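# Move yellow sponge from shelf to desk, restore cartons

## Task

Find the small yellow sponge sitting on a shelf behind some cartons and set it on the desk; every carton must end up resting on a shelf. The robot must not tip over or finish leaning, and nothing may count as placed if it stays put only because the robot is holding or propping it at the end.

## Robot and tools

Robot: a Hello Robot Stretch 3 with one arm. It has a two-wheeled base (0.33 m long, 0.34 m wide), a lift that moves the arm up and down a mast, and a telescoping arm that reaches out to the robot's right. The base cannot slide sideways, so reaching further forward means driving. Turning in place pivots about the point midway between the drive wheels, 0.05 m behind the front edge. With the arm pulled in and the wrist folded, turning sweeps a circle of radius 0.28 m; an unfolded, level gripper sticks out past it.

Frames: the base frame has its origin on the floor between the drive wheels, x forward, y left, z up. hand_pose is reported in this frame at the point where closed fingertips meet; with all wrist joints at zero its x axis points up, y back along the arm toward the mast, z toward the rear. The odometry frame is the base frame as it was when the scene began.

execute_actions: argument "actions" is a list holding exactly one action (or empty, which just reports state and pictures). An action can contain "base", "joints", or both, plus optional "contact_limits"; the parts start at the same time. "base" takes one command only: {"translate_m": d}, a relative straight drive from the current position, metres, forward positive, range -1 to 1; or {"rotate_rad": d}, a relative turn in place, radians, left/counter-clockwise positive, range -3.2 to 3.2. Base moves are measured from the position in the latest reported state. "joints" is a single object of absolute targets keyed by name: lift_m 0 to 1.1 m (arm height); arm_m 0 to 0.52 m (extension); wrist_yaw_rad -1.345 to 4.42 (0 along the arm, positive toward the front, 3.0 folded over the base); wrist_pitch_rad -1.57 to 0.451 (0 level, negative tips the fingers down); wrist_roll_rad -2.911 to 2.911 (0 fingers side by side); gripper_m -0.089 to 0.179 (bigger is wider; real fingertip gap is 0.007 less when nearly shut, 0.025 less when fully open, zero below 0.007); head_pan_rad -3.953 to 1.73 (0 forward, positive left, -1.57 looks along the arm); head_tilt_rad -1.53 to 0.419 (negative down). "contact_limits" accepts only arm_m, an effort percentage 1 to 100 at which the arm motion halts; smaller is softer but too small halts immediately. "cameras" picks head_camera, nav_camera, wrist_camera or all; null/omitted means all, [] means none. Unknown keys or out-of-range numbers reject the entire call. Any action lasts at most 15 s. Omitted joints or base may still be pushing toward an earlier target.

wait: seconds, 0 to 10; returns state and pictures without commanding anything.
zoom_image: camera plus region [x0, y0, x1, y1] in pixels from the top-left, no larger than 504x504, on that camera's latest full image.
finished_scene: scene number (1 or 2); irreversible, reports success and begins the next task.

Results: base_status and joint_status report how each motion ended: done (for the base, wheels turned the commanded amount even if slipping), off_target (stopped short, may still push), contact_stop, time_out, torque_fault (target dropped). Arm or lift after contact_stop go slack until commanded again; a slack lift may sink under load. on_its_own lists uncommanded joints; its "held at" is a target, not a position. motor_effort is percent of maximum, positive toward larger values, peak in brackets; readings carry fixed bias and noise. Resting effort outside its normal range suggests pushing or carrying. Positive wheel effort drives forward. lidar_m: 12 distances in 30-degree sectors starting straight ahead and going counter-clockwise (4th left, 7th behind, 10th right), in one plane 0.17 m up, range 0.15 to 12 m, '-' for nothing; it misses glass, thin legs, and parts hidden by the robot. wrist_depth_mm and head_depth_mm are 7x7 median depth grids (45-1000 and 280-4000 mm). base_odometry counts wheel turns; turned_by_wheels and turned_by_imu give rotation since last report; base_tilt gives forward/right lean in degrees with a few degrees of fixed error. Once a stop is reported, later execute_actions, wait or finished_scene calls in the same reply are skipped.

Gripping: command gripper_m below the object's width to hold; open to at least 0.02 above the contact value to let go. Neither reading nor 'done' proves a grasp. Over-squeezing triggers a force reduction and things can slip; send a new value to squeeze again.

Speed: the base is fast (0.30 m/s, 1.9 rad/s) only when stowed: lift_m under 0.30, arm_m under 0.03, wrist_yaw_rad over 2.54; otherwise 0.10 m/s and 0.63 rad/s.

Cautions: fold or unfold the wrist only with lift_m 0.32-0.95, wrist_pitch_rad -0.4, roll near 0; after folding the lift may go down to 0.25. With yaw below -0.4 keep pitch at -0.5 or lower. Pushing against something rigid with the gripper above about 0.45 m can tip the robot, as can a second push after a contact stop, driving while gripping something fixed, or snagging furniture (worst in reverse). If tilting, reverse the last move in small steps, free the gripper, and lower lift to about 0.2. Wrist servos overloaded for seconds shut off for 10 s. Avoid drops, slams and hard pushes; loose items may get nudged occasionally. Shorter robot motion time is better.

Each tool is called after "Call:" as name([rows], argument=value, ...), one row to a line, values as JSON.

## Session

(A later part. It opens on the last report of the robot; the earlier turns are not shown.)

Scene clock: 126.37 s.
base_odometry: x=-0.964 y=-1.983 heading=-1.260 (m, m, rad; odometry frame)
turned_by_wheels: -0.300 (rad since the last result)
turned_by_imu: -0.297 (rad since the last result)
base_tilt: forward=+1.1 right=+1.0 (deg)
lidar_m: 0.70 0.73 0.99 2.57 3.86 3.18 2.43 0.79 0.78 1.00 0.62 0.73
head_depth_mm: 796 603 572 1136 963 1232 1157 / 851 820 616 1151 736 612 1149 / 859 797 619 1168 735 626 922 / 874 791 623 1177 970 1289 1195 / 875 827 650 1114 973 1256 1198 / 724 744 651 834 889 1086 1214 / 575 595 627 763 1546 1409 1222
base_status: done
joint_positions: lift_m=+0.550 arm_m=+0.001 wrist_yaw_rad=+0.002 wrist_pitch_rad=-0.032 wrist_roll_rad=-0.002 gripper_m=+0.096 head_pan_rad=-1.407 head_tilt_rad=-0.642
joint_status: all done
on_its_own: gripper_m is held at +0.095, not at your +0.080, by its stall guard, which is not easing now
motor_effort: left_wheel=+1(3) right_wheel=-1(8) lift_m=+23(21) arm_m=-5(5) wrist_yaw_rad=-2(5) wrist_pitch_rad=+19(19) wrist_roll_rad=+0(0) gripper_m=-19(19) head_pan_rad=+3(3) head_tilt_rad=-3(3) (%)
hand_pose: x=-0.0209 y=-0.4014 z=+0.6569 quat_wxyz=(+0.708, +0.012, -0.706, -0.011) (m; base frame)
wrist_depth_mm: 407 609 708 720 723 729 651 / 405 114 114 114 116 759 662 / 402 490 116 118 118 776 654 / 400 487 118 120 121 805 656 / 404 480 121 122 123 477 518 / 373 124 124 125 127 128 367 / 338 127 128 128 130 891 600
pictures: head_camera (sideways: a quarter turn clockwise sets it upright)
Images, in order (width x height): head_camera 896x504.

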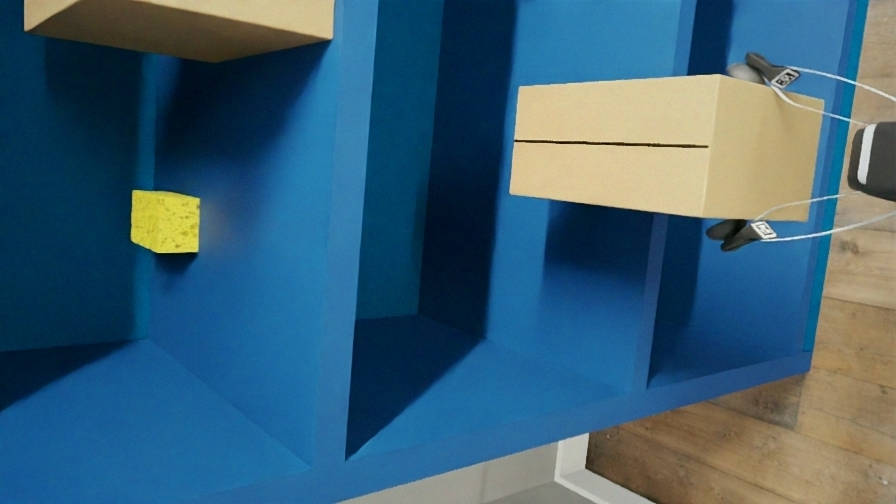

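Call:
execute_actions([
  {"joints":{"arm_m":0.24},"contact_limits":{"arm_m":20}},
], cameras=[])

Call:
execute_actions([
  {"joints":{"lift_m":0.529}},
], cameras=["head_camera"])

Scene clock: 134.00 s.
base_odometry: x=-0.964 y=-1.983 heading=-1.260 (m, m, rad; odometry frame)
turned_by_wheels: +0.000 (rad since the last result)
turned_by_imu: +0.001 (rad since the last result)
base_tilt: forward=+1.2 right=+1.1 (deg)
lidar_m: 0.70 0.73 0.99 2.58 3.85 3.17 2.42 0.79 0.78 1.00 0.62 0.73
head_depth_mm: 797 601 573 1134 962 874 - / 849 819 617 898 826 - 1165 / 863 801 620 971 854 1262 1180 / 873 787 621 1176 971 1293 1197 / 871 830 649 1108 970 1258 1198 / 725 744 652 830 887 1088 1221 / 573 594 627 761 1551 1409 1221
base_status: not commanded
joint_positions: lift_m=+0.550 arm_m=+0.240 wrist_yaw_rad=+0.002 wrist_pitch_rad=-0.032 wrist_roll_rad=-0.002 gripper_m=+0.096 head_pan_rad=-1.407 head_tilt_rad=-0.642
joint_status: all done
on_its_own: gripper_m is held at +0.095, not at your +0.080, by its stall guard, which is not easing now
motor_effort: left_wheel=+1(1) right_wheel=-2(2) lift_m=+23(23) arm_m=+6(9) wrist_yaw_rad=-2(2) wrist_pitch_rad=+20(19) wrist_roll_rad=+0(0) gripper_m=-20(19) head_pan_rad=+4(3) head_tilt_rad=-2(2) (%)
contact_limits: arm_m 20 (drawing in: default 30, maximum 49; extending or still: default 41, maximum 67)
hand_pose: x=-0.0210 y=-0.6399 z=+0.6569 quat_wxyz=(+0.708, +0.012, -0.706, -0.011) (m; base frame)
wrist_depth_mm: 406 482 489 496 491 496 498 / 411 114 114 115 115 511 518 / 407 491 116 117 118 528 537 / 397 491 118 120 121 547 544 / 396 490 122 122 124 480 508 / 372 124 124 125 126 128 365 / 306 127 127 129 130 274 285
pictures: none
No camera images: the call's "cameras" was empty. Leave "cameras" out to get every camera's image.

Scene clock: 134.93 s.
base_odometry: x=-0.964 y=-1.983 heading=-1.260 (m, m, rad; odometry frame)
turned_by_wheels: +0.000 (rad since the last result)
turned_by_imu: +0.000 (rad since the last result)
base_tilt: forward=+1.1 right=+1.1 (deg)
lidar_m: 0.70 0.72 0.99 2.57 3.85 3.17 2.42 0.79 0.78 1.00 0.62 0.73
head_depth_mm: 797 602 573 1138 962 877 - / 849 819 617 923 827 - 1165 / 861 799 619 1078 857 1257 1177 / 874 787 622 1176 971 1287 1191 / 872 828 648 1109 972 1253 1200 / 726 744 653 831 890 1089 1217 / 575 595 627 762 1540 1408 1224
base_status: not commanded
joint_positions: lift_m=+0.529 arm_m=+0.240 wrist_yaw_rad=+0.002 wrist_pitch_rad=-0.030 wrist_roll_rad=-0.002 gripper_m=+0.096 head_pan_rad=-1.407 head_tilt_rad=-0.642
joint_status: all done
on_its_own: gripper_m is held at +0.095, not at your +0.080, by its stall guard, which is not easing now
motor_effort: left_wheel=+1(1) right_wheel=-2(1) lift_m=+22(26) arm_m=+5(6) wrist_yaw_rad=-2(1) wrist_pitch_rad=+18(20) wrist_roll_rad=+0(0) gripper_m=-19(20) head_pan_rad=+4(4) head_tilt_rad=-3(3) (%)
hand_pose: x=-0.0210 y=-0.6400 z=+0.6364 quat_wxyz=(+0.708, +0.012, -0.706, -0.010) (m; base frame)
wrist_depth_mm: 413 489 495 493 506 495 503 / 406 111 111 111 112 506 516 / 410 114 114 115 116 526 536 / 405 487 117 118 119 549 558 / 402 417 120 122 123 430 451 / 345 124 124 125 127 128 333 / 279 128 128 130 131 243 252
pictures: head_camera (sideways: a quarter turn clockwise sets it upright)
Images, in order (width x height): head_camera 896x504.

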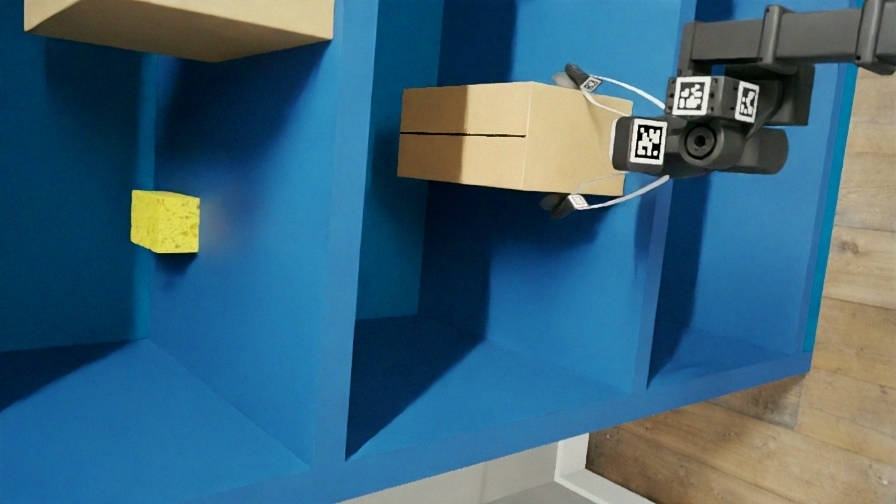

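Call:
execute_actions([
  {"joints":{"lift_m":0.522}},
], cameras=[])

Call:
execute_actions([
  {"joints":{"gripper_m":0.179}},
], cameras=[])

Call:
execute_actions([
  {"joints":{"arm_m":0.09}},
], cameras=[])

Call:
execute_actions([
  {"base":{"translate_m":0.125},"joints":{"lift_m":0.99,"wrist_pitch_rad":-0.2,"gripper_m":0.13}},
], cameras=["wrist_camera","head_camera"])

Scene clock: 141.53 s.
base_odometry: x=-0.964 y=-1.983 heading=-1.260 (m, m, rad; odometry frame)
turned_by_wheels: +0.000 (rad since the last result)
turned_by_imu: +0.001 (rad since the last result)
base_tilt: forward=+1.2 right=+1.2 (deg)
lidar_m: 0.70 0.73 0.99 2.56 3.86 3.17 2.42 0.79 0.78 1.00 0.62 0.73
head_depth_mm: 799 602 571 1139 969 878 - / 849 819 617 924 832 - 1163 / 861 798 618 1078 865 1258 1174 / 873 786 620 1177 967 1293 1188 / 876 828 649 1110 973 1260 1197 / 725 745 652 832 889 1086 1218 / 574 593 627 761 1553 1405 1222
base_status: not commanded
joint_positions: lift_m=+0.522 arm_m=+0.240 wrist_yaw_rad=+0.002 wrist_pitch_rad=-0.024 wrist_roll_rad=-0.002 gripper_m=+0.096 head_pan_rad=-1.407 head_tilt_rad=-0.642
joint_status: all done
on_its_own: gripper_m is held at +0.095, not at your +0.080, by its stall guard, which is not easing now
motor_effort: left_wheel=+1(1) right_wheel=-1(2) lift_m=+22(24) arm_m=+5(6) wrist_yaw_rad=-1(1) wrist_pitch_rad=+15(18) wrist_roll_rad=+0(0) gripper_m=-19(19) head_pan_rad=+4(4) head_tilt_rad=-3(3) (%)
hand_pose: x=-0.0210 y=-0.6402 z=+0.6309 quat_wxyz=(+0.708, +0.009, -0.706, -0.008) (m; base frame)
wrist_depth_mm: 410 492 485 500 490 498 500 / 410 110 109 111 111 514 521 / 408 113 113 114 115 518 529 / 409 488 116 118 118 541 562 / 406 406 120 121 122 419 452 / 335 124 124 125 126 127 314 / 273 128 128 129 131 235 245
pictures: none
No camera images: the call's "cameras" was empty. Leave "cameras" out to get every camera's image.

Scene clock: 142.87 s.
base_odometry: x=-0.964 y=-1.983 heading=-1.260 (m, m, rad; odometry frame)
turned_by_wheels: +0.000 (rad since the last result)
turned_by_imu: +0.000 (rad since the last result)
base_tilt: forward=+1.3 right=+1.2 (deg)
lidar_m: 0.70 0.73 0.98 2.57 3.86 3.18 2.42 0.79 0.78 1.00 0.62 0.73
head_depth_mm: 798 603 572 1134 963 872 - / 843 817 617 925 839 - 1163 / 861 800 619 1080 871 1261 1170 / 872 787 620 1177 968 1287 1192 / 878 828 650 1111 973 1257 1193 / 726 747 653 834 886 1087 1221 / 574 594 627 761 1544 1408 1224
base_status: not commanded
joint_positions: lift_m=+0.522 arm_m=+0.240 wrist_yaw_rad=+0.002 wrist_pitch_rad=-0.024 wrist_roll_rad=-0.002 gripper_m=+0.179 head_pan_rad=-1.407 head_tilt_rad=-0.642
joint_status: all done
motor_effort: left_wheel=+1(1) right_wheel=-2(1) lift_m=+22(22) arm_m=+6(6) wrist_yaw_rad=-2(1) wrist_pitch_rad=+15(15) wrist_roll_rad=+0(0) gripper_m=+0(85) head_pan_rad=+4(4) head_tilt_rad=-3(3) (%)
hand_pose: x=-0.0210 y=-0.6402 z=+0.6310 quat_wxyz=(+0.708, +0.009, -0.706, -0.008) (m; base frame)
wrist_depth_mm: 408 491 491 491 498 505 508 / 402 110 109 110 112 516 513 / 409 113 112 113 115 527 532 / 404 489 116 117 118 541 551 / 391 409 119 121 122 425 447 / 361 297 123 125 126 287 335 / - 240 127 129 130 237 -
pictures: none
No camera images: the call's "cameras" was empty. Leave "cameras" out to get every camera's image.

Scene clock: 145.23 s.
base_odometry: x=-0.964 y=-1.983 heading=-1.260 (m, m, rad; odometry frame)
turned_by_wheels: +0.000 (rad since the last result)
turned_by_imu: +0.001 (rad since the last result)
base_tilt: forward=+1.3 right=+1.0 (deg)
lidar_m: 0.70 0.72 0.98 2.57 3.86 3.18 2.43 0.79 0.78 1.01 0.62 0.73
head_depth_mm: 799 602 571 1133 963 1232 1162 / 847 820 619 923 852 1266 1175 / 859 801 619 1078 881 1267 1191 / 873 790 621 1183 972 1284 1190 / 874 828 650 1112 972 1260 1195 / 726 744 654 833 889 1085 1220 / 573 595 627 762 1541 1406 1227
base_status: not commanded
joint_positions: lift_m=+0.522 arm_m=+0.090 wrist_yaw_rad=+0.002 wrist_pitch_rad=-0.023 wrist_roll_rad=-0.002 gripper_m=+0.179 head_pan_rad=-1.407 head_tilt_rad=-0.642
joint_status: all done
motor_effort: left_wheel=+1(1) right_wheel=-2(1) lift_m=+22(22) arm_m=-5(11) wrist_yaw_rad=-2(1) wrist_pitch_rad=+14(14) wrist_roll_rad=+0(0) gripper_m=+0(0) head_pan_rad=+3(4) head_tilt_rad=-3(3) (%)
hand_pose: x=-0.0210 y=-0.4910 z=+0.6312 quat_wxyz=(+0.708, +0.009, -0.706, -0.008) (m; base frame)
wrist_depth_mm: 413 611 639 636 639 627 640 / 406 598 654 654 655 660 649 / 401 593 666 264 676 685 646 / 403 597 646 272 706 681 614 / 389 488 439 278 425 503 453 / 355 333 310 288 305 320 336 / - 256 254 251 248 249 -
pictures: none
No camera images: the call's "cameras" was empty. Leave "cameras" out to get every camera's image.

Scene clock: 150.33 s.
base_odometry: x=-0.926 y=-2.102 heading=-1.260 (m, m, rad; odometry frame)
turned_by_wheels: +0.000 (rad since the last result)
turned_by_imu: +0.002 (rad since the last result)
base_tilt: forward=+1.2 right=+1.2 (deg)
lidar_m: 0.58 0.60 0.81 2.10 3.40 3.29 2.55 0.87 0.95 0.65 0.57 0.60
head_depth_mm: 835 815 - - - 1235 1163 / 851 779 - - - 1259 1171 / 860 822 645 1141 967 1260 1183 / 832 783 622 1095 959 1251 1189 / 541 573 607 716 854 1313 1211 / 482 990 1147 1345 1563 1404 1225 / 926 1036 1175 1301 1378 1348 1224
base_status: done
joint_positions: lift_m=+0.990 arm_m=+0.090 wrist_yaw_rad=+0.002 wrist_pitch_rad=-0.216 wrist_roll_rad=-0.002 gripper_m=+0.130 head_pan_rad=-1.407 head_tilt_rad=-0.642
joint_status: all done
motor_effort: left_wheel=+1(4) right_wheel=-1(4) lift_m=+50(52) arm_m=-5(5) wrist_yaw_rad=-1(2) wrist_pitch_rad=+10(16) wrist_roll_rad=+0(0) gripper_m=+0(84) head_pan_rad=+4(3) head_tilt_rad=-3(4) (%)
hand_pose: x=-0.0211 y=-0.4805 z=+1.0498 quat_wxyz=(+0.704, +0.077, -0.702, -0.076) (m; base frame)
wrist_depth_mm: 244 355 602 612 615 318 220 / 244 355 645 651 657 322 224 / 246 351 591 570 571 319 236 / 241 353 402 400 397 326 248 / 242 294 294 290 286 287 263 / 258 - 259 262 263 - 268 / 663 404 722 784 546 743 758
pictures: head_camera (sideways: a quarter turn clockwise sets it upright), wrist_camera
Images, in order (width x height): head_camera 896x504, wrist_camera 644x364.

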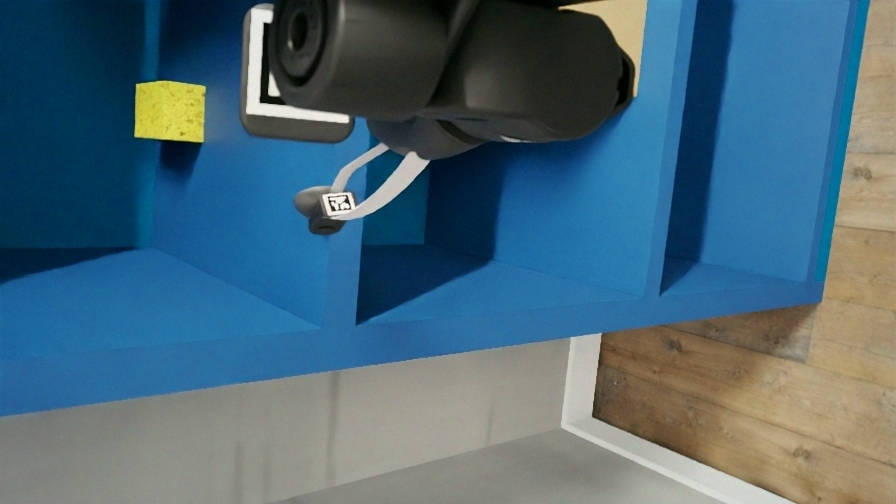

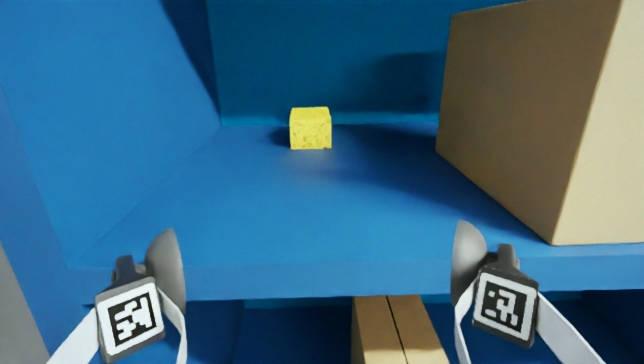

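Call:
execute_actions([
  {"base":{"translate_m":0.012},"joints":{"arm_m":0.42,"lift_m":0.975,"head_tilt_rad":-0.4,"head_pan_rad":-1.6},"contact_limits":{"arm_m":20}},
], cameras=["wrist_camera","head_camera"])

Scene clock: 159.17 s.
base_odometry: x=-0.922 y=-2.113 heading=-1.260 (m, m, rad; odometry frame)
turned_by_wheels: +0.000 (rad since the last result)
turned_by_imu: +0.002 (rad since the last result)
base_tilt: forward=+1.3 right=+1.1 (deg)
lidar_m: 0.57 0.59 0.79 2.01 3.38 3.31 2.56 0.89 0.97 0.60 0.57 0.59
head_depth_mm: 847 905 619 - 1167 964 838 / 847 912 - 659 927 782 821 / 843 910 - 659 927 911 820 / 844 908 945 661 1160 994 845 / 840 906 960 699 1129 997 844 / 822 817 796 667 684 740 800 / 531 522 528 567 633 1294 1386
base_status: done
joint_positions: lift_m=+0.975 arm_m=+0.420 wrist_yaw_rad=+0.002 wrist_pitch_rad=-0.217 wrist_roll_rad=-0.002 gripper_m=+0.130 head_pan_rad=-1.593 head_tilt_rad=-0.408
joint_status: all done
motor_effort: left_wheel=+1(5) right_wheel=-1(4) lift_m=+22(43) arm_m=+6(0) wrist_yaw_rad=-1(1) wrist_pitch_rad=+10(10) wrist_roll_rad=+0(0) gripper_m=+1(0) head_pan_rad=-4(23) head_tilt_rad=+3(17) (%)
contact_limits: arm_m 20 (drawing in: default 30, maximum 49; extending or still: default 41, maximum 67)
hand_pose: x=-0.0211 y=-0.8097 z=+1.0356 quat_wxyz=(+0.704, +0.077, -0.702, -0.076) (m; base frame)
wrist_depth_mm: 234 300 301 306 304 306 317 / 233 312 322 323 326 330 331 / 232 329 343 341 343 346 355 / 231 313 357 237 351 351 347 / 231 268 262 194 262 268 256 / 206 - 205 205 204 - 204 / 177 164 170 169 168 161 168
pictures: head_camera (sideways: a quarter turn clockwise sets it upright), wrist_camera
Images, in order (width x height): head_camera 896x504, wrist_camera 644x364.

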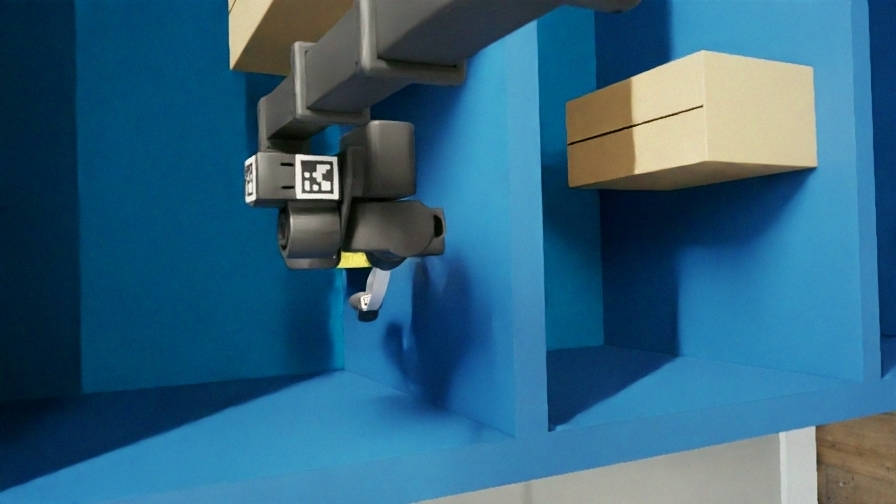

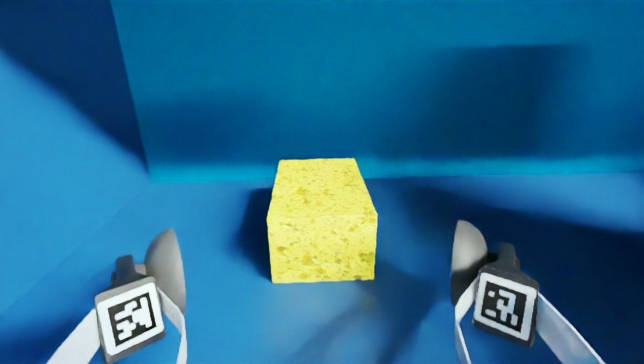

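Call:
execute_actions([
  {"joints":{"arm_m":0.492,"lift_m":0.968,"head_pan_rad":1.5,"head_tilt_rad":-0.3},"contact_limits":{"arm_m":20}},
], cameras=["wrist_camera"])

Call:
execute_actions([
  {"joints":{"gripper_m":0.025}},
], cameras=["wrist_camera","head_camera"])

Scene clock: 164.53 s.
base_odometry: x=-0.922 y=-2.113 heading=-1.260 (m, m, rad; odometry frame)
turned_by_wheels: +0.000 (rad since the last result)
turned_by_imu: +0.001 (rad since the last result)
base_tilt: forward=+1.2 right=+1.1 (deg)
lidar_m: 0.57 0.59 0.79 2.01 3.41 3.31 2.55 0.88 0.97 0.60 0.57 0.59
head_depth_mm: 1392 1423 1450 1491 1515 1556 1463 / 1801 1826 1894 2042 2093 1862 1501 / 2867 3000 3129 3165 2469 1865 1508 / 3276 3473 3656 3615 2465 1876 1512 / 3238 3445 3671 3639 2486 1887 1507 / 3197 3469 3585 3669 2505 1876 1520 / 3217 3369 3580 3413 2500 1895 1535
base_status: not commanded
joint_positions: lift_m=+0.968 arm_m=+0.492 wrist_yaw_rad=+0.002 wrist_pitch_rad=-0.217 wrist_roll_rad=-0.002 gripper_m=+0.130 head_pan_rad=+1.493 head_tilt_rad=-0.310
joint_status: all done
motor_effort: left_wheel=+1(0) right_wheel=-1(1) lift_m=+22(27) arm_m=+6(6) wrist_yaw_rad=-2(2) wrist_pitch_rad=+10(10) wrist_roll_rad=+1(0) gripper_m=-1(1) head_pan_rad=+4(45) head_tilt_rad=+4(12) (%)
contact_limits: arm_m 20 (drawing in: default 30, maximum 49; extending or still: default 41, maximum 67)
hand_pose: x=-0.0211 y=-0.8817 z=+1.0286 quat_wxyz=(+0.704, +0.077, -0.702, -0.076) (m; base frame)
wrist_depth_mm: 233 235 238 239 243 243 243 / 234 250 252 253 256 258 258 / 235 266 269 269 272 273 275 / 231 283 285 281 289 291 288 / 226 257 235 160 246 257 240 / 197 - 186 125 177 - 191 / 166 154 150 129 148 153 158
pictures: wrist_camera
Images, in order (width x height): wrist_camera 644x364.

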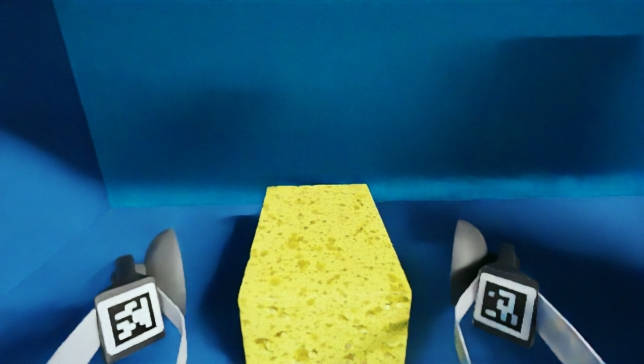

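Scene clock: 166.07 s.
base_odometry: x=-0.922 y=-2.113 heading=-1.260 (m, m, rad; odometry frame)
turned_by_wheels: +0.000 (rad since the last result)
turned_by_imu: +0.000 (rad since the last result)
base_tilt: forward=+1.2 right=+1.1 (deg)
lidar_m: 0.57 0.59 0.80 2.01 3.38 3.31 2.56 0.88 0.97 0.60 0.57 0.59
head_depth_mm: 1395 1431 1452 1486 1515 1552 1467 / 1807 1847 1901 2015 2085 1846 1505 / 2853 2962 3119 3168 2464 1862 1508 / 3230 3480 3707 3678 2493 1869 1499 / 3252 3439 3644 3669 2494 1883 1511 / 3156 3407 3598 3627 2491 1900 1515 / 3193 3341 3553 3506 2510 1875 1550
base_status: not commanded
joint_positions: lift_m=+0.968 arm_m=+0.492 wrist_yaw_rad=+0.002 wrist_pitch_rad=-0.217 wrist_roll_rad=-0.002 gripper_m=+0.026 head_pan_rad=+1.493 head_tilt_rad=-0.310
joint_status: all done
motor_effort: left_wheel=+1(1) right_wheel=-1(1) lift_m=+22(22) arm_m=+6(6) wrist_yaw_rad=-1(1) wrist_pitch_rad=+10(10) wrist_roll_rad=+0(0) gripper_m=-19(92) head_pan_rad=+4(3) head_tilt_rad=+4(3) (%)
hand_pose: x=-0.0211 y=-0.8817 z=+1.0286 quat_wxyz=(+0.704, +0.077, -0.702, -0.076) (m; base frame)
wrist_depth_mm: 232 239 240 239 242 244 245 / 234 250 250 256 256 256 259 / 232 264 268 269 272 273 276 / 232 280 283 278 288 287 288 / 225 250 246 159 244 240 242 / 196 197 126 125 125 193 190 / 161 161 135 130 148 158 157
pictures: head_camera (sideways: a quarter turn clockwise sets it upright), wrist_camera
Images, in order (width x height): head_camera 896x504, wrist_camera 644x364.

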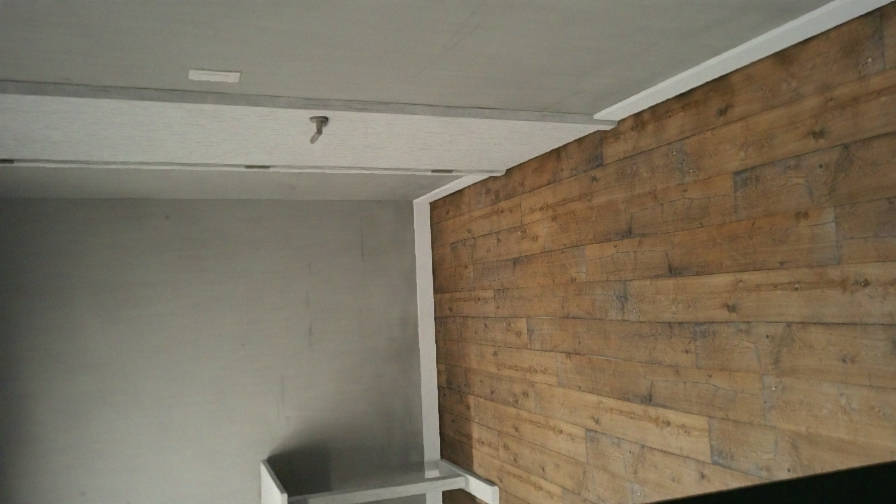

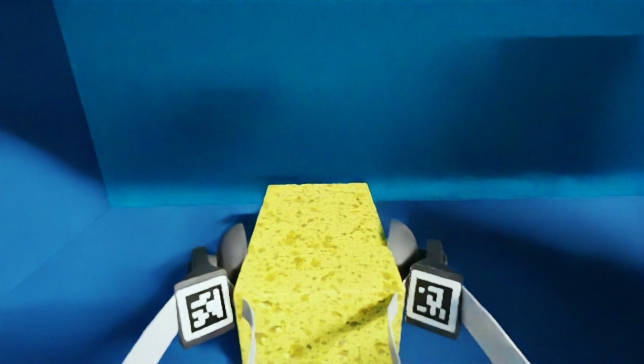

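Call:
execute_actions([
  {"joints":{"arm_m":0.0,"lift_m":0.99,"head_pan_rad":0,"head_tilt_rad":-0.4}},
], cameras=["wrist_camera"])

Call:
execute_actions([
  {"base":{"rotate_rad":1.97},"joints":{"wrist_yaw_rad":2.62,"wrist_pitch_rad":-0.4,"lift_m":0.62}},
], cameras=["head_camera","wrist_camera"])

Call:
execute_actions([
  {"base":{"translate_m":1.0},"joints":{"lift_m":0.28}},
], cameras=[])

Call:
execute_actions([
  {"base":{"translate_m":1.0}},
])

Scene clock: 187.70 s.
base_odometry: x=-0.922 y=-2.113 heading=-1.260 (m, m, rad; odometry frame)
turned_by_wheels: +0.000 (rad since the last result)
turned_by_imu: +0.002 (rad since the last result)
base_tilt: forward=+1.1 right=+1.1 (deg)
lidar_m: 0.57 0.59 0.79 2.01 3.38 3.31 2.56 0.88 0.96 0.60 0.57 0.59
head_depth_mm: 453 485 525 569 624 689 771 / 453 487 525 570 625 690 770 / 452 486 526 570 625 690 771 / 453 487 525 572 624 691 773 / 453 488 525 572 626 693 773 / 454 487 526 572 626 693 773 / 454 488 527 572 627 694 773
base_status: not commanded
joint_positions: lift_m=+0.990 arm_m=+0.001 wrist_yaw_rad=+0.002 wrist_pitch_rad=-0.218 wrist_roll_rad=-0.002 gripper_m=+0.029 head_pan_rad=+0.007 head_tilt_rad=-0.395
joint_status: all done
motor_effort: left_wheel=+1(0) right_wheel=-1(1) lift_m=+50(54) arm_m=-6(8) wrist_yaw_rad=-1(2) wrist_pitch_rad=+11(11) wrist_roll_rad=+0(0) gripper_m=-18(19) head_pan_rad=-3(45) head_tilt_rad=-2(9) (%)
hand_pose: x=-0.0211 y=-0.3910 z=+1.0492 quat_wxyz=(+0.704, +0.078, -0.702, -0.077) (m; base frame)
wrist_depth_mm: 663 331 677 695 704 344 292 / 700 327 692 748 728 345 311 / 720 330 570 636 560 345 332 / 771 330 406 401 395 348 347 / 754 348 335 159 346 890 760 / 755 379 125 125 126 945 826 / 756 940 135 131 502 780 765
pictures: wrist_camera
Images, in order (width x height): wrist_camera 644x364.

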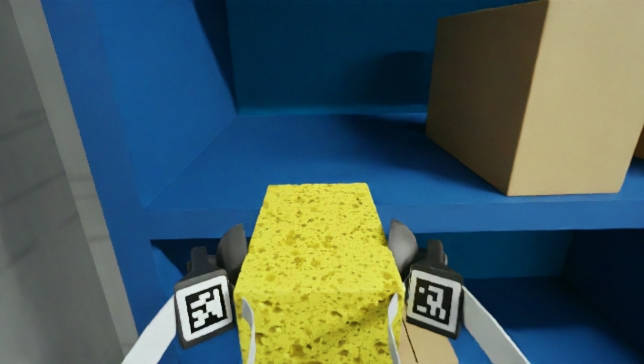

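Scene clock: 191.90 s.
base_odometry: x=-0.922 y=-2.113 heading=+0.710 (m, m, rad; odometry frame)
turned_by_wheels: +1.970 (rad since the last result)
turned_by_imu: +1.960 (rad since the last result)
base_tilt: forward=+1.3 right=+1.0 (deg)
lidar_m: 3.77 3.47 3.19 1.70 0.88 1.00 0.57 0.62 0.57 0.57 0.71 1.48
head_depth_mm: 3129 3373 3559 2944 2156 1688 1399 / 3238 3403 3685 2990 2169 1707 1398 / 3381 3581 3841 2967 2168 1697 1398 / 3515 3719 - 2951 2174 1705 1407 / 3612 3843 - 2972 2174 1707 1408 / 3822 - - 2990 2184 1728 1412 / 3947 - - 2981 2179 1713 1421
base_status: done
joint_positions: lift_m=+0.620 arm_m=+0.001 wrist_yaw_rad=+2.617 wrist_pitch_rad=-0.416 wrist_roll_rad=-0.002 gripper_m=+0.029 head_pan_rad=+0.007 head_tilt_rad=-0.395
joint_status: all done
motor_effort: left_wheel=-2(4) right_wheel=+3(8) lift_m=+22(42) arm_m=-5(5) wrist_yaw_rad=+2(3) wrist_pitch_rad=+10(10) wrist_roll_rad=+0(0) gripper_m=-19(19) head_pan_rad=-4(4) head_tilt_rad=-2(1) (%)
hand_pose: x=+0.0912 y=+0.0483 z=+0.6335 quat_wxyz=(+0.321, +0.705, -0.038, +0.631) (m; base frame)
wrist_depth_mm: - - - - - - - / - - - - - - - / - - - - - - - / - - - - - - - / 893 - - 159 - - - / 917 951 126 126 126 941 944 / 852 820 134 130 770 800 818
pictures: head_camera (sideways: a quarter turn clockwise sets it upright), wrist_camera
Images, in order (width x height): head_camera 896x504, wrist_camera 644x364.

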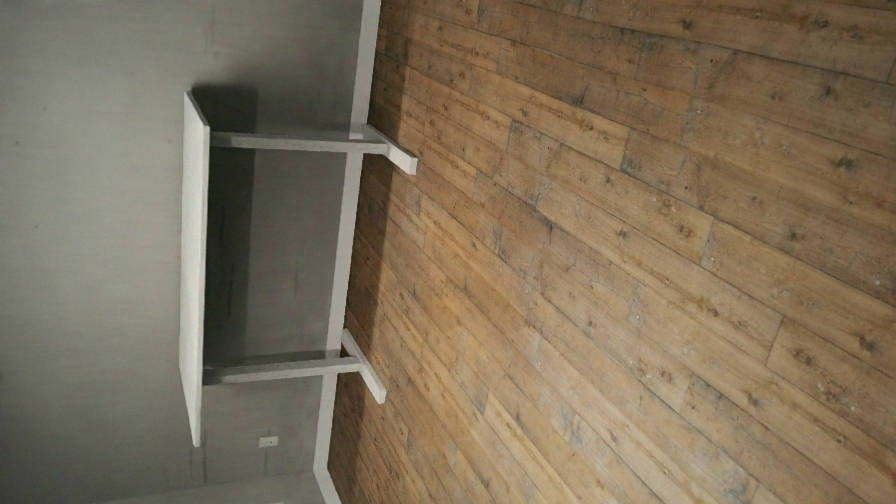

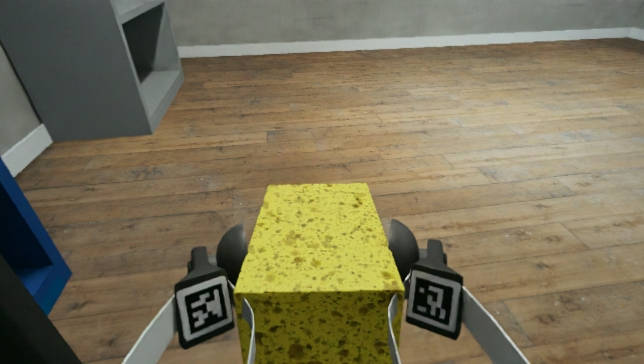

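Scene clock: 198.93 s.
base_odometry: x=-0.163 y=-1.462 heading=+0.710 (m, m, rad; odometry frame)
turned_by_wheels: +0.000 (rad since the last result)
turned_by_imu: +0.007 (rad since the last result)
base_tilt: forward=+1.2 right=+1.1 (deg)
lidar_m: 2.41 3.03 2.81 2.59 2.10 1.50 1.56 1.03 0.94 0.95 1.20 2.47
head_depth_mm: 2366 2492 2705 2855 2138 1691 1396 / 2431 2529 2779 2769 2155 1702 1397 / 2541 2605 2907 2971 2179 1699 1399 / 2638 2757 3032 2987 2182 1712 1398 / 2712 2916 3192 2967 2186 1704 1403 / 2827 3007 3311 2949 2181 1718 1406 / 2955 3169 3482 2996 2184 1719 1412
base_status: done
joint_positions: lift_m=+0.280 arm_m=+0.001 wrist_yaw_rad=+2.618 wrist_pitch_rad=-0.418 wrist_roll_rad=-0.002 gripper_m=+0.029 head_pan_rad=+0.007 head_tilt_rad=-0.396
joint_status: all done
motor_effort: left_wheel=-2(6) right_wheel=+3(10) lift_m=+22(24) arm_m=-5(5) wrist_yaw_rad=+1(1) wrist_pitch_rad=+11(11) wrist_roll_rad=+0(0) gripper_m=-18(18) head_pan_rad=-4(4) head_tilt_rad=-1(2) (%)
hand_pose: x=+0.0910 y=+0.0483 z=+0.2932 quat_wxyz=(+0.321, +0.705, -0.037, +0.631) (m; base frame)
wrist_depth_mm: - - - - - - - / - - - - - - - / - 951 934 981 968 929 957 / 749 763 744 742 733 768 751 / 615 604 608 158 607 596 601 / 513 516 126 125 125 513 509 / 457 462 131 131 417 442 438
pictures: none
No camera images: the call's "cameras" was empty. Leave "cameras" out to get every camera's image.

Scene clock: 203.97 s.
base_odometry: x=+0.595 y=-0.810 heading=+0.710 (m, m, rad; odometry frame)
turned_by_wheels: +0.000 (rad since the last result)
turned_by_imu: +0.006 (rad since the last result)
base_tilt: forward=+1.2 right=+1.1 (deg)
lidar_m: 1.92 1.94 2.43 2.46 3.07 2.55 2.18 1.44 1.30 1.32 1.69 1.44
head_depth_mm: 1582 1693 1268 1928 1988 1658 1399 / 1651 1762 1394 2047 2126 1706 1402 / 1693 1829 1400 2131 2163 1699 1402 / 1780 1906 1546 2240 2165 1708 1409 / 1841 1976 1557 2344 2173 1710 1409 / 1929 2058 1755 2487 2198 1711 1408 / 2005 2165 1773 2498 2124 1706 1413
base_status: done
joint_positions: lift_m=+0.280 arm_m=+0.001 wrist_yaw_rad=+2.618 wrist_pitch_rad=-0.418 wrist_roll_rad=-0.002 gripper_m=+0.029 head_pan_rad=+0.007 head_tilt_rad=-0.396
joint_status: not commanded
motor_effort: left_wheel=-2(4) right_wheel=+2(11) lift_m=+22(22) arm_m=-5(5) wrist_yaw_rad=+0(1) wrist_pitch_rad=+11(11) wrist_roll_rad=+1(0) gripper_m=-19(19) head_pan_rad=-4(4) head_tilt_rad=-1(1) (%)
hand_pose: x=+0.0910 y=+0.0483 z=+0.2932 quat_wxyz=(+0.321, +0.705, -0.037, +0.631) (m; base frame)
wrist_depth_mm: - - - - - - - / - - - - - - - / 986 - 972 993 970 942 955 / 748 776 747 746 753 763 728 / 621 594 609 159 601 610 600 / 519 520 125 125 125 504 516 / 453 465 131 130 413 439 439
pictures: head_camera (sideways: a quarter turn clockwise sets it upright), nav_camera (sideways: a quarter turn counterclockwise sets it upright), wrist_camera
Images, in order (width x height): head_camera 896x504, nav_camera 672x504, wrist_camera 644x364.

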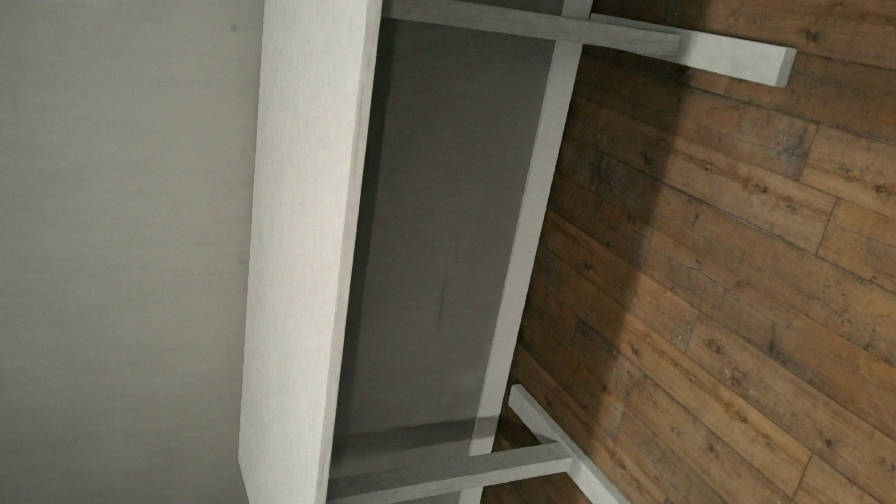

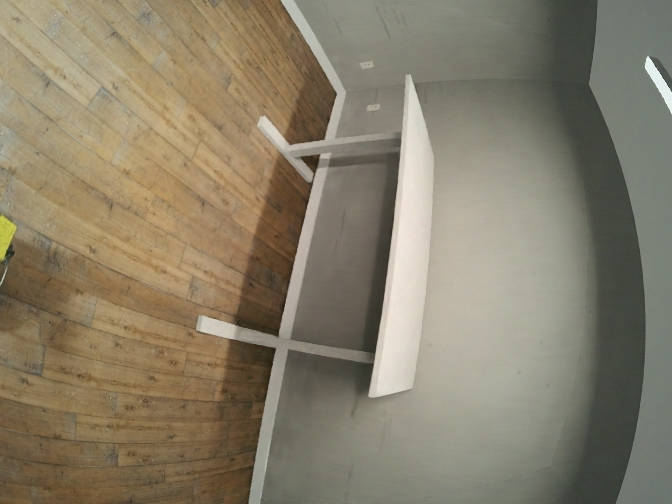

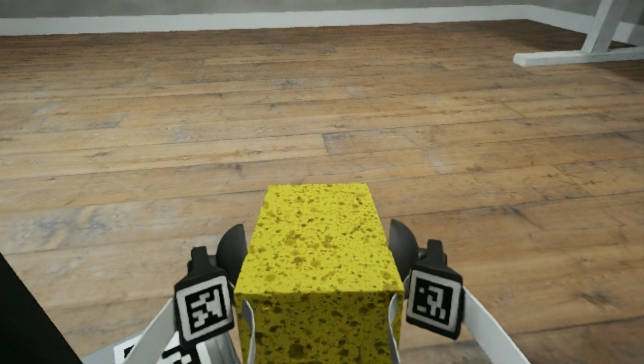

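Call:
execute_actions([
  {"base":{"translate_m":0.72},"joints":{"lift_m":1.02,"wrist_yaw_rad":1.57,"wrist_pitch_rad":-0.2,"head_tilt_rad":-0.8,"head_pan_rad":-0.3}},
])

Scene clock: 218.53 s.
base_odometry: x=+1.141 y=-0.341 heading=+0.710 (m, m, rad; odometry frame)
turned_by_wheels: +0.000 (rad since the last result)
turned_by_imu: +0.006 (rad since the last result)
base_tilt: forward=+1.3 right=+1.1 (deg)
lidar_m: 1.25 1.28 2.15 2.17 2.74 3.06 2.63 1.74 1.59 1.59 1.34 0.79
head_depth_mm: 852 653 528 - 1433 1274 1154 / 855 654 314 - 1381 1272 1153 / 859 657 517 1598 1476 1291 1153 / 864 659 532 1673 1472 1299 1157 / 865 660 548 1674 1475 1290 1157 / 868 662 549 1705 1476 1288 1162 / 872 663 549 1724 1483 1304 1159
base_status: done
joint_positions: lift_m=+1.020 arm_m=+0.001 wrist_yaw_rad=+1.573 wrist_pitch_rad=-0.223 wrist_roll_rad=-0.002 gripper_m=+0.029 head_pan_rad=-0.293 head_tilt_rad=-0.790
joint_status: all done
motor_effort: left_wheel=-2(5) right_wheel=+2(12) lift_m=+50(51) arm_m=-5(5) wrist_yaw_rad=-3(5) wrist_pitch_rad=+14(14) wrist_roll_rad=+0(0) gripper_m=-18(19) head_pan_rad=-4(29) head_tilt_rad=-3(22) (%)
hand_pose: x=+0.2232 y=-0.1455 z=+1.0780 quat_wxyz=(+0.553, +0.553, -0.440, +0.442) (m; base frame)
wrist_depth_mm: - - - - 984 936 830 / - - - - - 956 898 / 984 935 911 926 925 902 964 / 590 590 590 579 571 563 642 / - - 451 159 416 419 416 / - - 125 125 125 336 330 / - - 134 131 803 - -
pictures: head_camera (sideways: a quarter turn clockwise sets it upright), nav_camera (sideways: a quarter turn counterclockwise sets it upright), wrist_camera
Images, in order (width x height): head_camera 896x504, nav_camera 672x504, wrist_camera 644x364.

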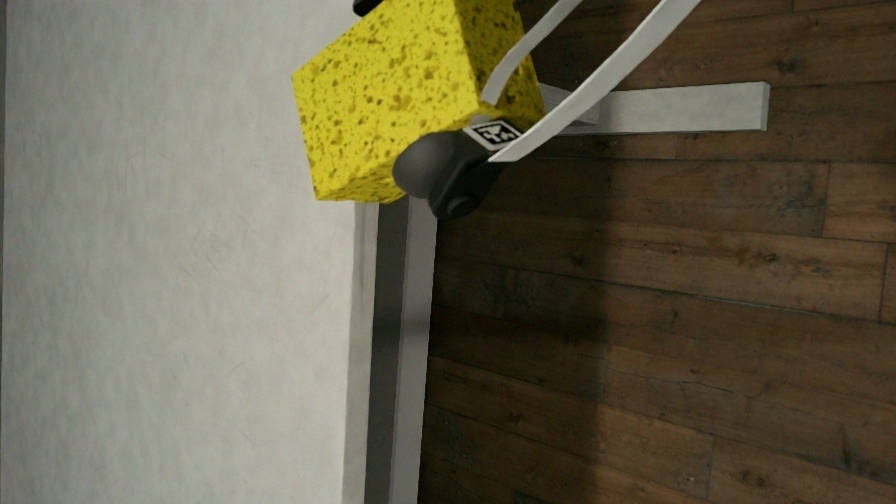

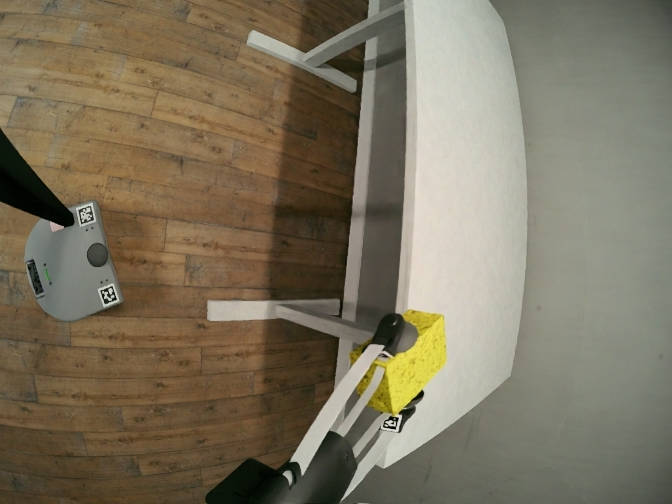

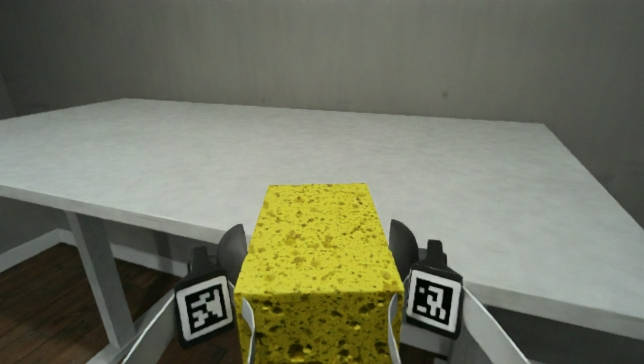

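Call:
execute_actions([
  {"base":{"translate_m":0.24},"joints":{"arm_m":0.15,"head_pan_rad":-0.6,"head_tilt_rad":-0.85}},
], cameras=[])

Call:
execute_actions([
  {"joints":{"lift_m":0.945}},
], cameras=["head_camera","nav_camera"])

Scene clock: 229.00 s.
base_odometry: x=+1.323 y=-0.185 heading=+0.710 (m, m, rad; odometry frame)
turned_by_wheels: +0.000 (rad since the last result)
turned_by_imu: +0.002 (rad since the last result)
base_tilt: forward=+1.3 right=+1.1 (deg)
lidar_m: 1.03 1.09 2.06 2.08 2.62 3.30 2.78 1.82 1.67 1.65 0.61 0.65
head_depth_mm: 750 353 462 424 1352 1267 1140 / 751 365 484 424 392 1253 1132 / 753 599 496 425 385 1254 1140 / 754 601 499 426 383 1274 1144 / 757 601 498 426 378 1272 1145 / 758 603 499 427 372 1279 1141 / 766 604 501 428 373 1254 1148
base_status: done
joint_positions: lift_m=+1.020 arm_m=+0.150 wrist_yaw_rad=+1.572 wrist_pitch_rad=-0.223 wrist_roll_rad=-0.002 gripper_m=+0.029 head_pan_rad=-0.593 head_tilt_rad=-0.839
joint_status: all done
motor_effort: left_wheel=-2(3) right_wheel=+3(9) lift_m=+50(51) arm_m=+5(12) wrist_yaw_rad=-1(2) wrist_pitch_rad=+14(14) wrist_roll_rad=+0(0) gripper_m=-19(19) head_pan_rad=-4(29) head_tilt_rad=-4(10) (%)
hand_pose: x=+0.2232 y=-0.2944 z=+1.0780 quat_wxyz=(+0.553, +0.552, -0.440, +0.442) (m; base frame)
wrist_depth_mm: - - 930 859 732 682 618 / - - 978 864 814 712 660 / 939 982 940 904 797 741 696 / 596 587 575 587 564 565 706 / 429 423 429 158 422 416 465 / 337 334 126 126 126 331 327 / 280 279 135 131 254 271 268
pictures: none
No camera images: the call's "cameras" was empty. Leave "cameras" out to get every camera's image.

Scene clock: 230.50 s.
base_odometry: x=+1.323 y=-0.185 heading=+0.710 (m, m, rad; odometry frame)
turned_by_wheels: +0.000 (rad since the last result)
turned_by_imu: +0.000 (rad since the last result)
base_tilt: forward=+1.2 right=+1.0 (deg)
lidar_m: 1.03 1.09 2.06 2.08 2.61 3.30 2.77 1.82 1.67 1.65 0.61 0.65
head_depth_mm: 750 596 402 407 1358 1264 1139 / 749 597 418 416 392 1254 1129 / 754 598 497 425 385 1253 1141 / 757 600 498 426 382 1271 1141 / 755 602 499 427 379 1263 1144 / 760 602 499 427 372 1273 1144 / 762 603 502 428 372 1259 1147
base_status: not commanded
joint_positions: lift_m=+0.945 arm_m=+0.150 wrist_yaw_rad=+1.572 wrist_pitch_rad=-0.223 wrist_roll_rad=-0.002 gripper_m=+0.029 head_pan_rad=-0.593 head_tilt_rad=-0.839
joint_status: all done
motor_effort: left_wheel=-1(2) right_wheel=+3(2) lift_m=+22(46) arm_m=+5(6) wrist_yaw_rad=-1(2) wrist_pitch_rad=+14(14) wrist_roll_rad=+1(0) gripper_m=-18(18) head_pan_rad=-3(4) head_tilt_rad=-3(3) (%)
hand_pose: x=+0.2232 y=-0.2944 z=+1.0040 quat_wxyz=(+0.553, +0.552, -0.440, +0.442) (m; base frame)
wrist_depth_mm: - - 881 816 756 693 650 / - - 978 863 798 711 648 / 633 617 618 602 587 566 690 / 389 385 382 375 376 371 370 / 286 283 281 159 276 274 274 / 224 222 126 125 125 217 217 / 183 184 134 131 168 180 179
pictures: head_camera (sideways: a quarter turn clockwise sets it upright), nav_camera (sideways: a quarter turn counterclockwise sets it upright)
Images, in order (width x height): head_camera 896x504, nav_camera 672x504.

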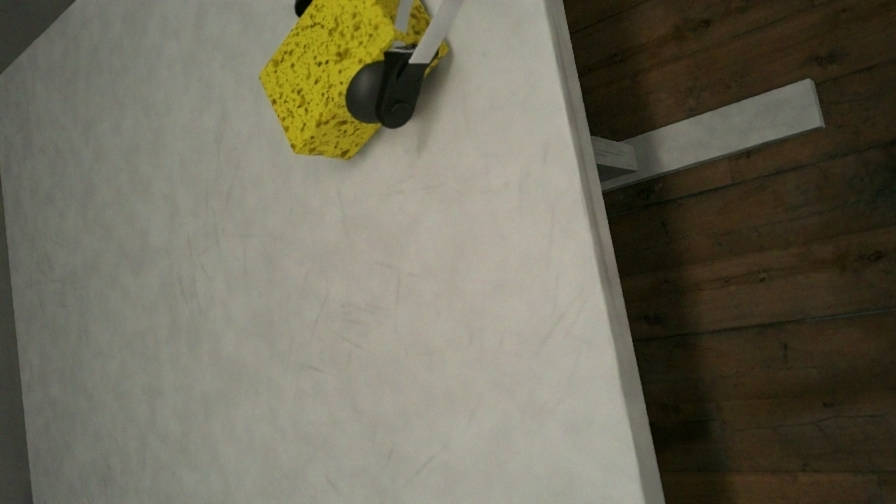

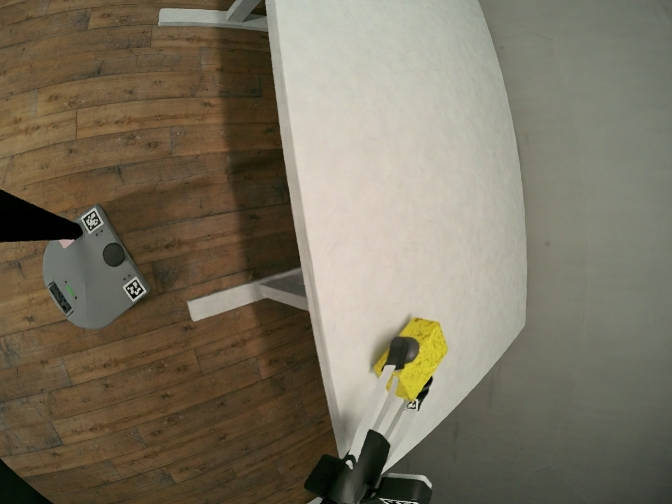

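Call:
execute_actions([
  {"joints":{"lift_m":0.929}},
], cameras=[])

Call:
execute_actions([
  {"joints":{"gripper_m":0.12}},
], cameras=[])

Call:
execute_actions([
  {"base":{"translate_m":-0.08},"joints":{"lift_m":0.99}},
], cameras=["wrist_camera","nav_camera"])

Scene clock: 235.27 s.
base_odometry: x=+1.323 y=-0.185 heading=+0.710 (m, m, rad; odometry frame)
turned_by_wheels: +0.000 (rad since the last result)
turned_by_imu: +0.001 (rad since the last result)
base_tilt: forward=+1.2 right=+1.0 (deg)
lidar_m: 1.03 1.09 2.06 2.08 2.62 3.28 2.77 1.82 1.67 1.66 0.61 0.65
head_depth_mm: 748 595 427 399 1355 1266 1137 / 749 597 433 415 392 1255 1128 / 751 598 497 426 385 1249 1137 / 755 601 498 426 382 1272 1139 / 758 602 499 426 379 1275 1143 / 758 602 499 426 373 1266 1144 / 762 604 502 427 373 1255 1147
base_status: not commanded
joint_positions: lift_m=+0.929 arm_m=+0.150 wrist_yaw_rad=+1.572 wrist_pitch_rad=-0.223 wrist_roll_rad=-0.002 gripper_m=+0.029 head_pan_rad=-0.593 head_tilt_rad=-0.839
joint_status: all done
motor_effort: left_wheel=-1(2) right_wheel=+3(2) lift_m=+23(23) arm_m=+6(6) wrist_yaw_rad=-2(2) wrist_pitch_rad=+14(14) wrist_roll_rad=+1(0) gripper_m=-18(19) head_pan_rad=-3(4) head_tilt_rad=-4(3) (%)
hand_pose: x=+0.2232 y=-0.2944 z=+0.9880 quat_wxyz=(+0.553, +0.552, -0.440, +0.442) (m; base frame)
wrist_depth_mm: - - 940 814 734 672 656 / - - 954 870 781 701 663 / 555 546 528 541 516 507 657 / 345 345 341 335 336 328 329 / 255 250 250 159 243 243 243 / 199 200 125 125 125 193 194 / 164 163 135 130 150 160 158
pictures: none
No camera images: the call's "cameras" was empty. Leave "cameras" out to get every camera's image.

Scene clock: 236.67 s.
base_odometry: x=+1.323 y=-0.185 heading=+0.710 (m, m, rad; odometry frame)
turned_by_wheels: +0.000 (rad since the last result)
turned_by_imu: +0.000 (rad since the last result)
base_tilt: forward=+1.1 right=+1.0 (deg)
lidar_m: 1.03 1.08 2.06 2.08 2.62 3.30 2.79 1.81 1.67 1.65 0.61 0.65
head_depth_mm: 749 595 428 399 1354 1263 1142 / 750 597 430 407 392 1257 1129 / 753 599 497 425 385 1255 1140 / 755 600 498 425 382 1276 1142 / 757 601 498 426 379 1276 1140 / 760 603 500 427 373 1270 1146 / 760 604 500 428 373 1260 1145
base_status: not commanded
joint_positions: lift_m=+0.929 arm_m=+0.150 wrist_yaw_rad=+1.572 wrist_pitch_rad=-0.223 wrist_roll_rad=-0.002 gripper_m=+0.120 head_pan_rad=-0.593 head_tilt_rad=-0.839
joint_status: all done
motor_effort: left_wheel=-2(2) right_wheel=+3(3) lift_m=+22(23) arm_m=+6(6) wrist_yaw_rad=-1(2) wrist_pitch_rad=+14(14) wrist_roll_rad=+0(0) gripper_m=+1(81) head_pan_rad=-4(4) head_tilt_rad=-3(4) (%)
hand_pose: x=+0.2232 y=-0.2944 z=+0.9880 quat_wxyz=(+0.553, +0.552, -0.440, +0.442) (m; base frame)
wrist_depth_mm: - - 919 805 743 694 634 / - - 955 858 779 707 655 / 555 545 561 527 526 522 670 / 346 340 342 340 337 333 329 / 254 253 249 162 246 245 243 / 200 207 181 128 160 202 192 / 169 158 151 132 155 155 160
pictures: none
No camera images: the call's "cameras" was empty. Leave "cameras" out to get every camera's image.

Scene clock: 238.40 s.
base_odometry: x=+1.263 y=-0.237 heading=+0.709 (m, m, rad; odometry frame)
turned_by_wheels: +0.000 (rad since the last result)
turned_by_imu: +0.000 (rad since the last result)
base_tilt: forward=+1.4 right=+1.2 (deg)
lidar_m: 1.10 1.15 2.09 2.12 2.67 3.20 2.73 1.78 1.64 1.69 0.68 0.67
head_depth_mm: 1013 594 506 1543 1430 1269 1138 / 750 596 450 443 1431 1259 1140 / 752 598 463 436 1342 1256 1139 / 757 600 496 434 1429 1274 1139 / 755 602 499 426 1436 1271 1144 / 760 603 499 427 1405 1276 1146 / 761 605 500 427 1410 1275 1140
base_status: done
joint_positions: lift_m=+0.990 arm_m=+0.150 wrist_yaw_rad=+1.572 wrist_pitch_rad=-0.222 wrist_roll_rad=-0.002 gripper_m=+0.120 head_pan_rad=-0.593 head_tilt_rad=-0.839
joint_status: all done
motor_effort: left_wheel=-1(5) right_wheel=+3(6) lift_m=+51(55) arm_m=+6(6) wrist_yaw_rad=-1(1) wrist_pitch_rad=+13(14) wrist_roll_rad=+0(1) gripper_m=+1(1) head_pan_rad=-3(4) head_tilt_rad=-4(4) (%)
hand_pose: x=+0.2233 y=-0.2944 z=+1.0484 quat_wxyz=(+0.553, +0.552, -0.440, +0.442) (m; base frame)
wrist_depth_mm: - - 990 893 822 753 686 / - - - 974 870 761 709 / 804 838 791 802 771 781 768 / 514 513 509 498 493 484 786 / 373 375 364 282 366 357 791 / 291 306 288 228 287 294 284 / 255 233 238 234 237 227 233
pictures: nav_camera (sideways: a quarter turn counterclockwise sets it upright), wrist_camera
Images, in order (width x height): nav_camera 672x504, wrist_camera 644x364.

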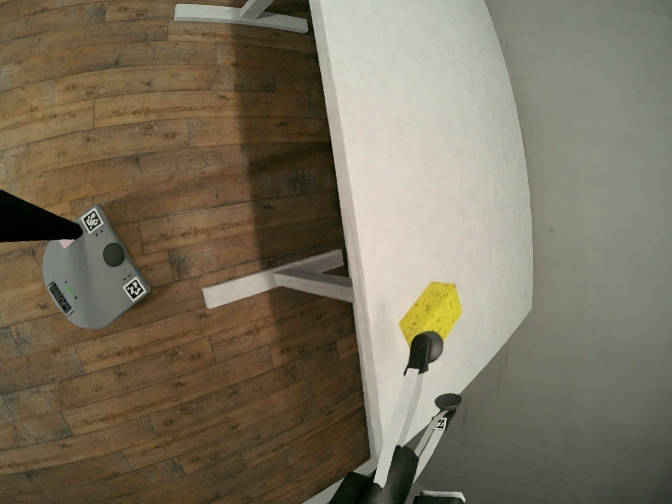

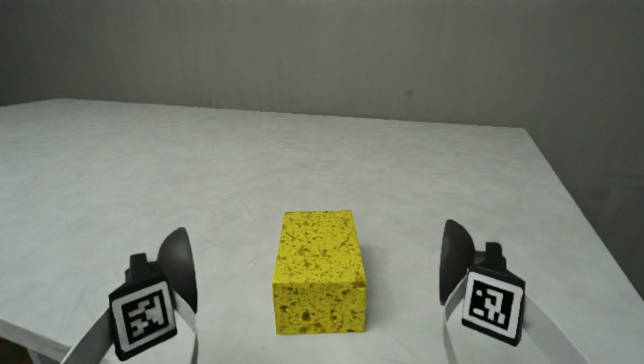

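Call:
finished_scene(scene=2)

The scene is finished: the task was done.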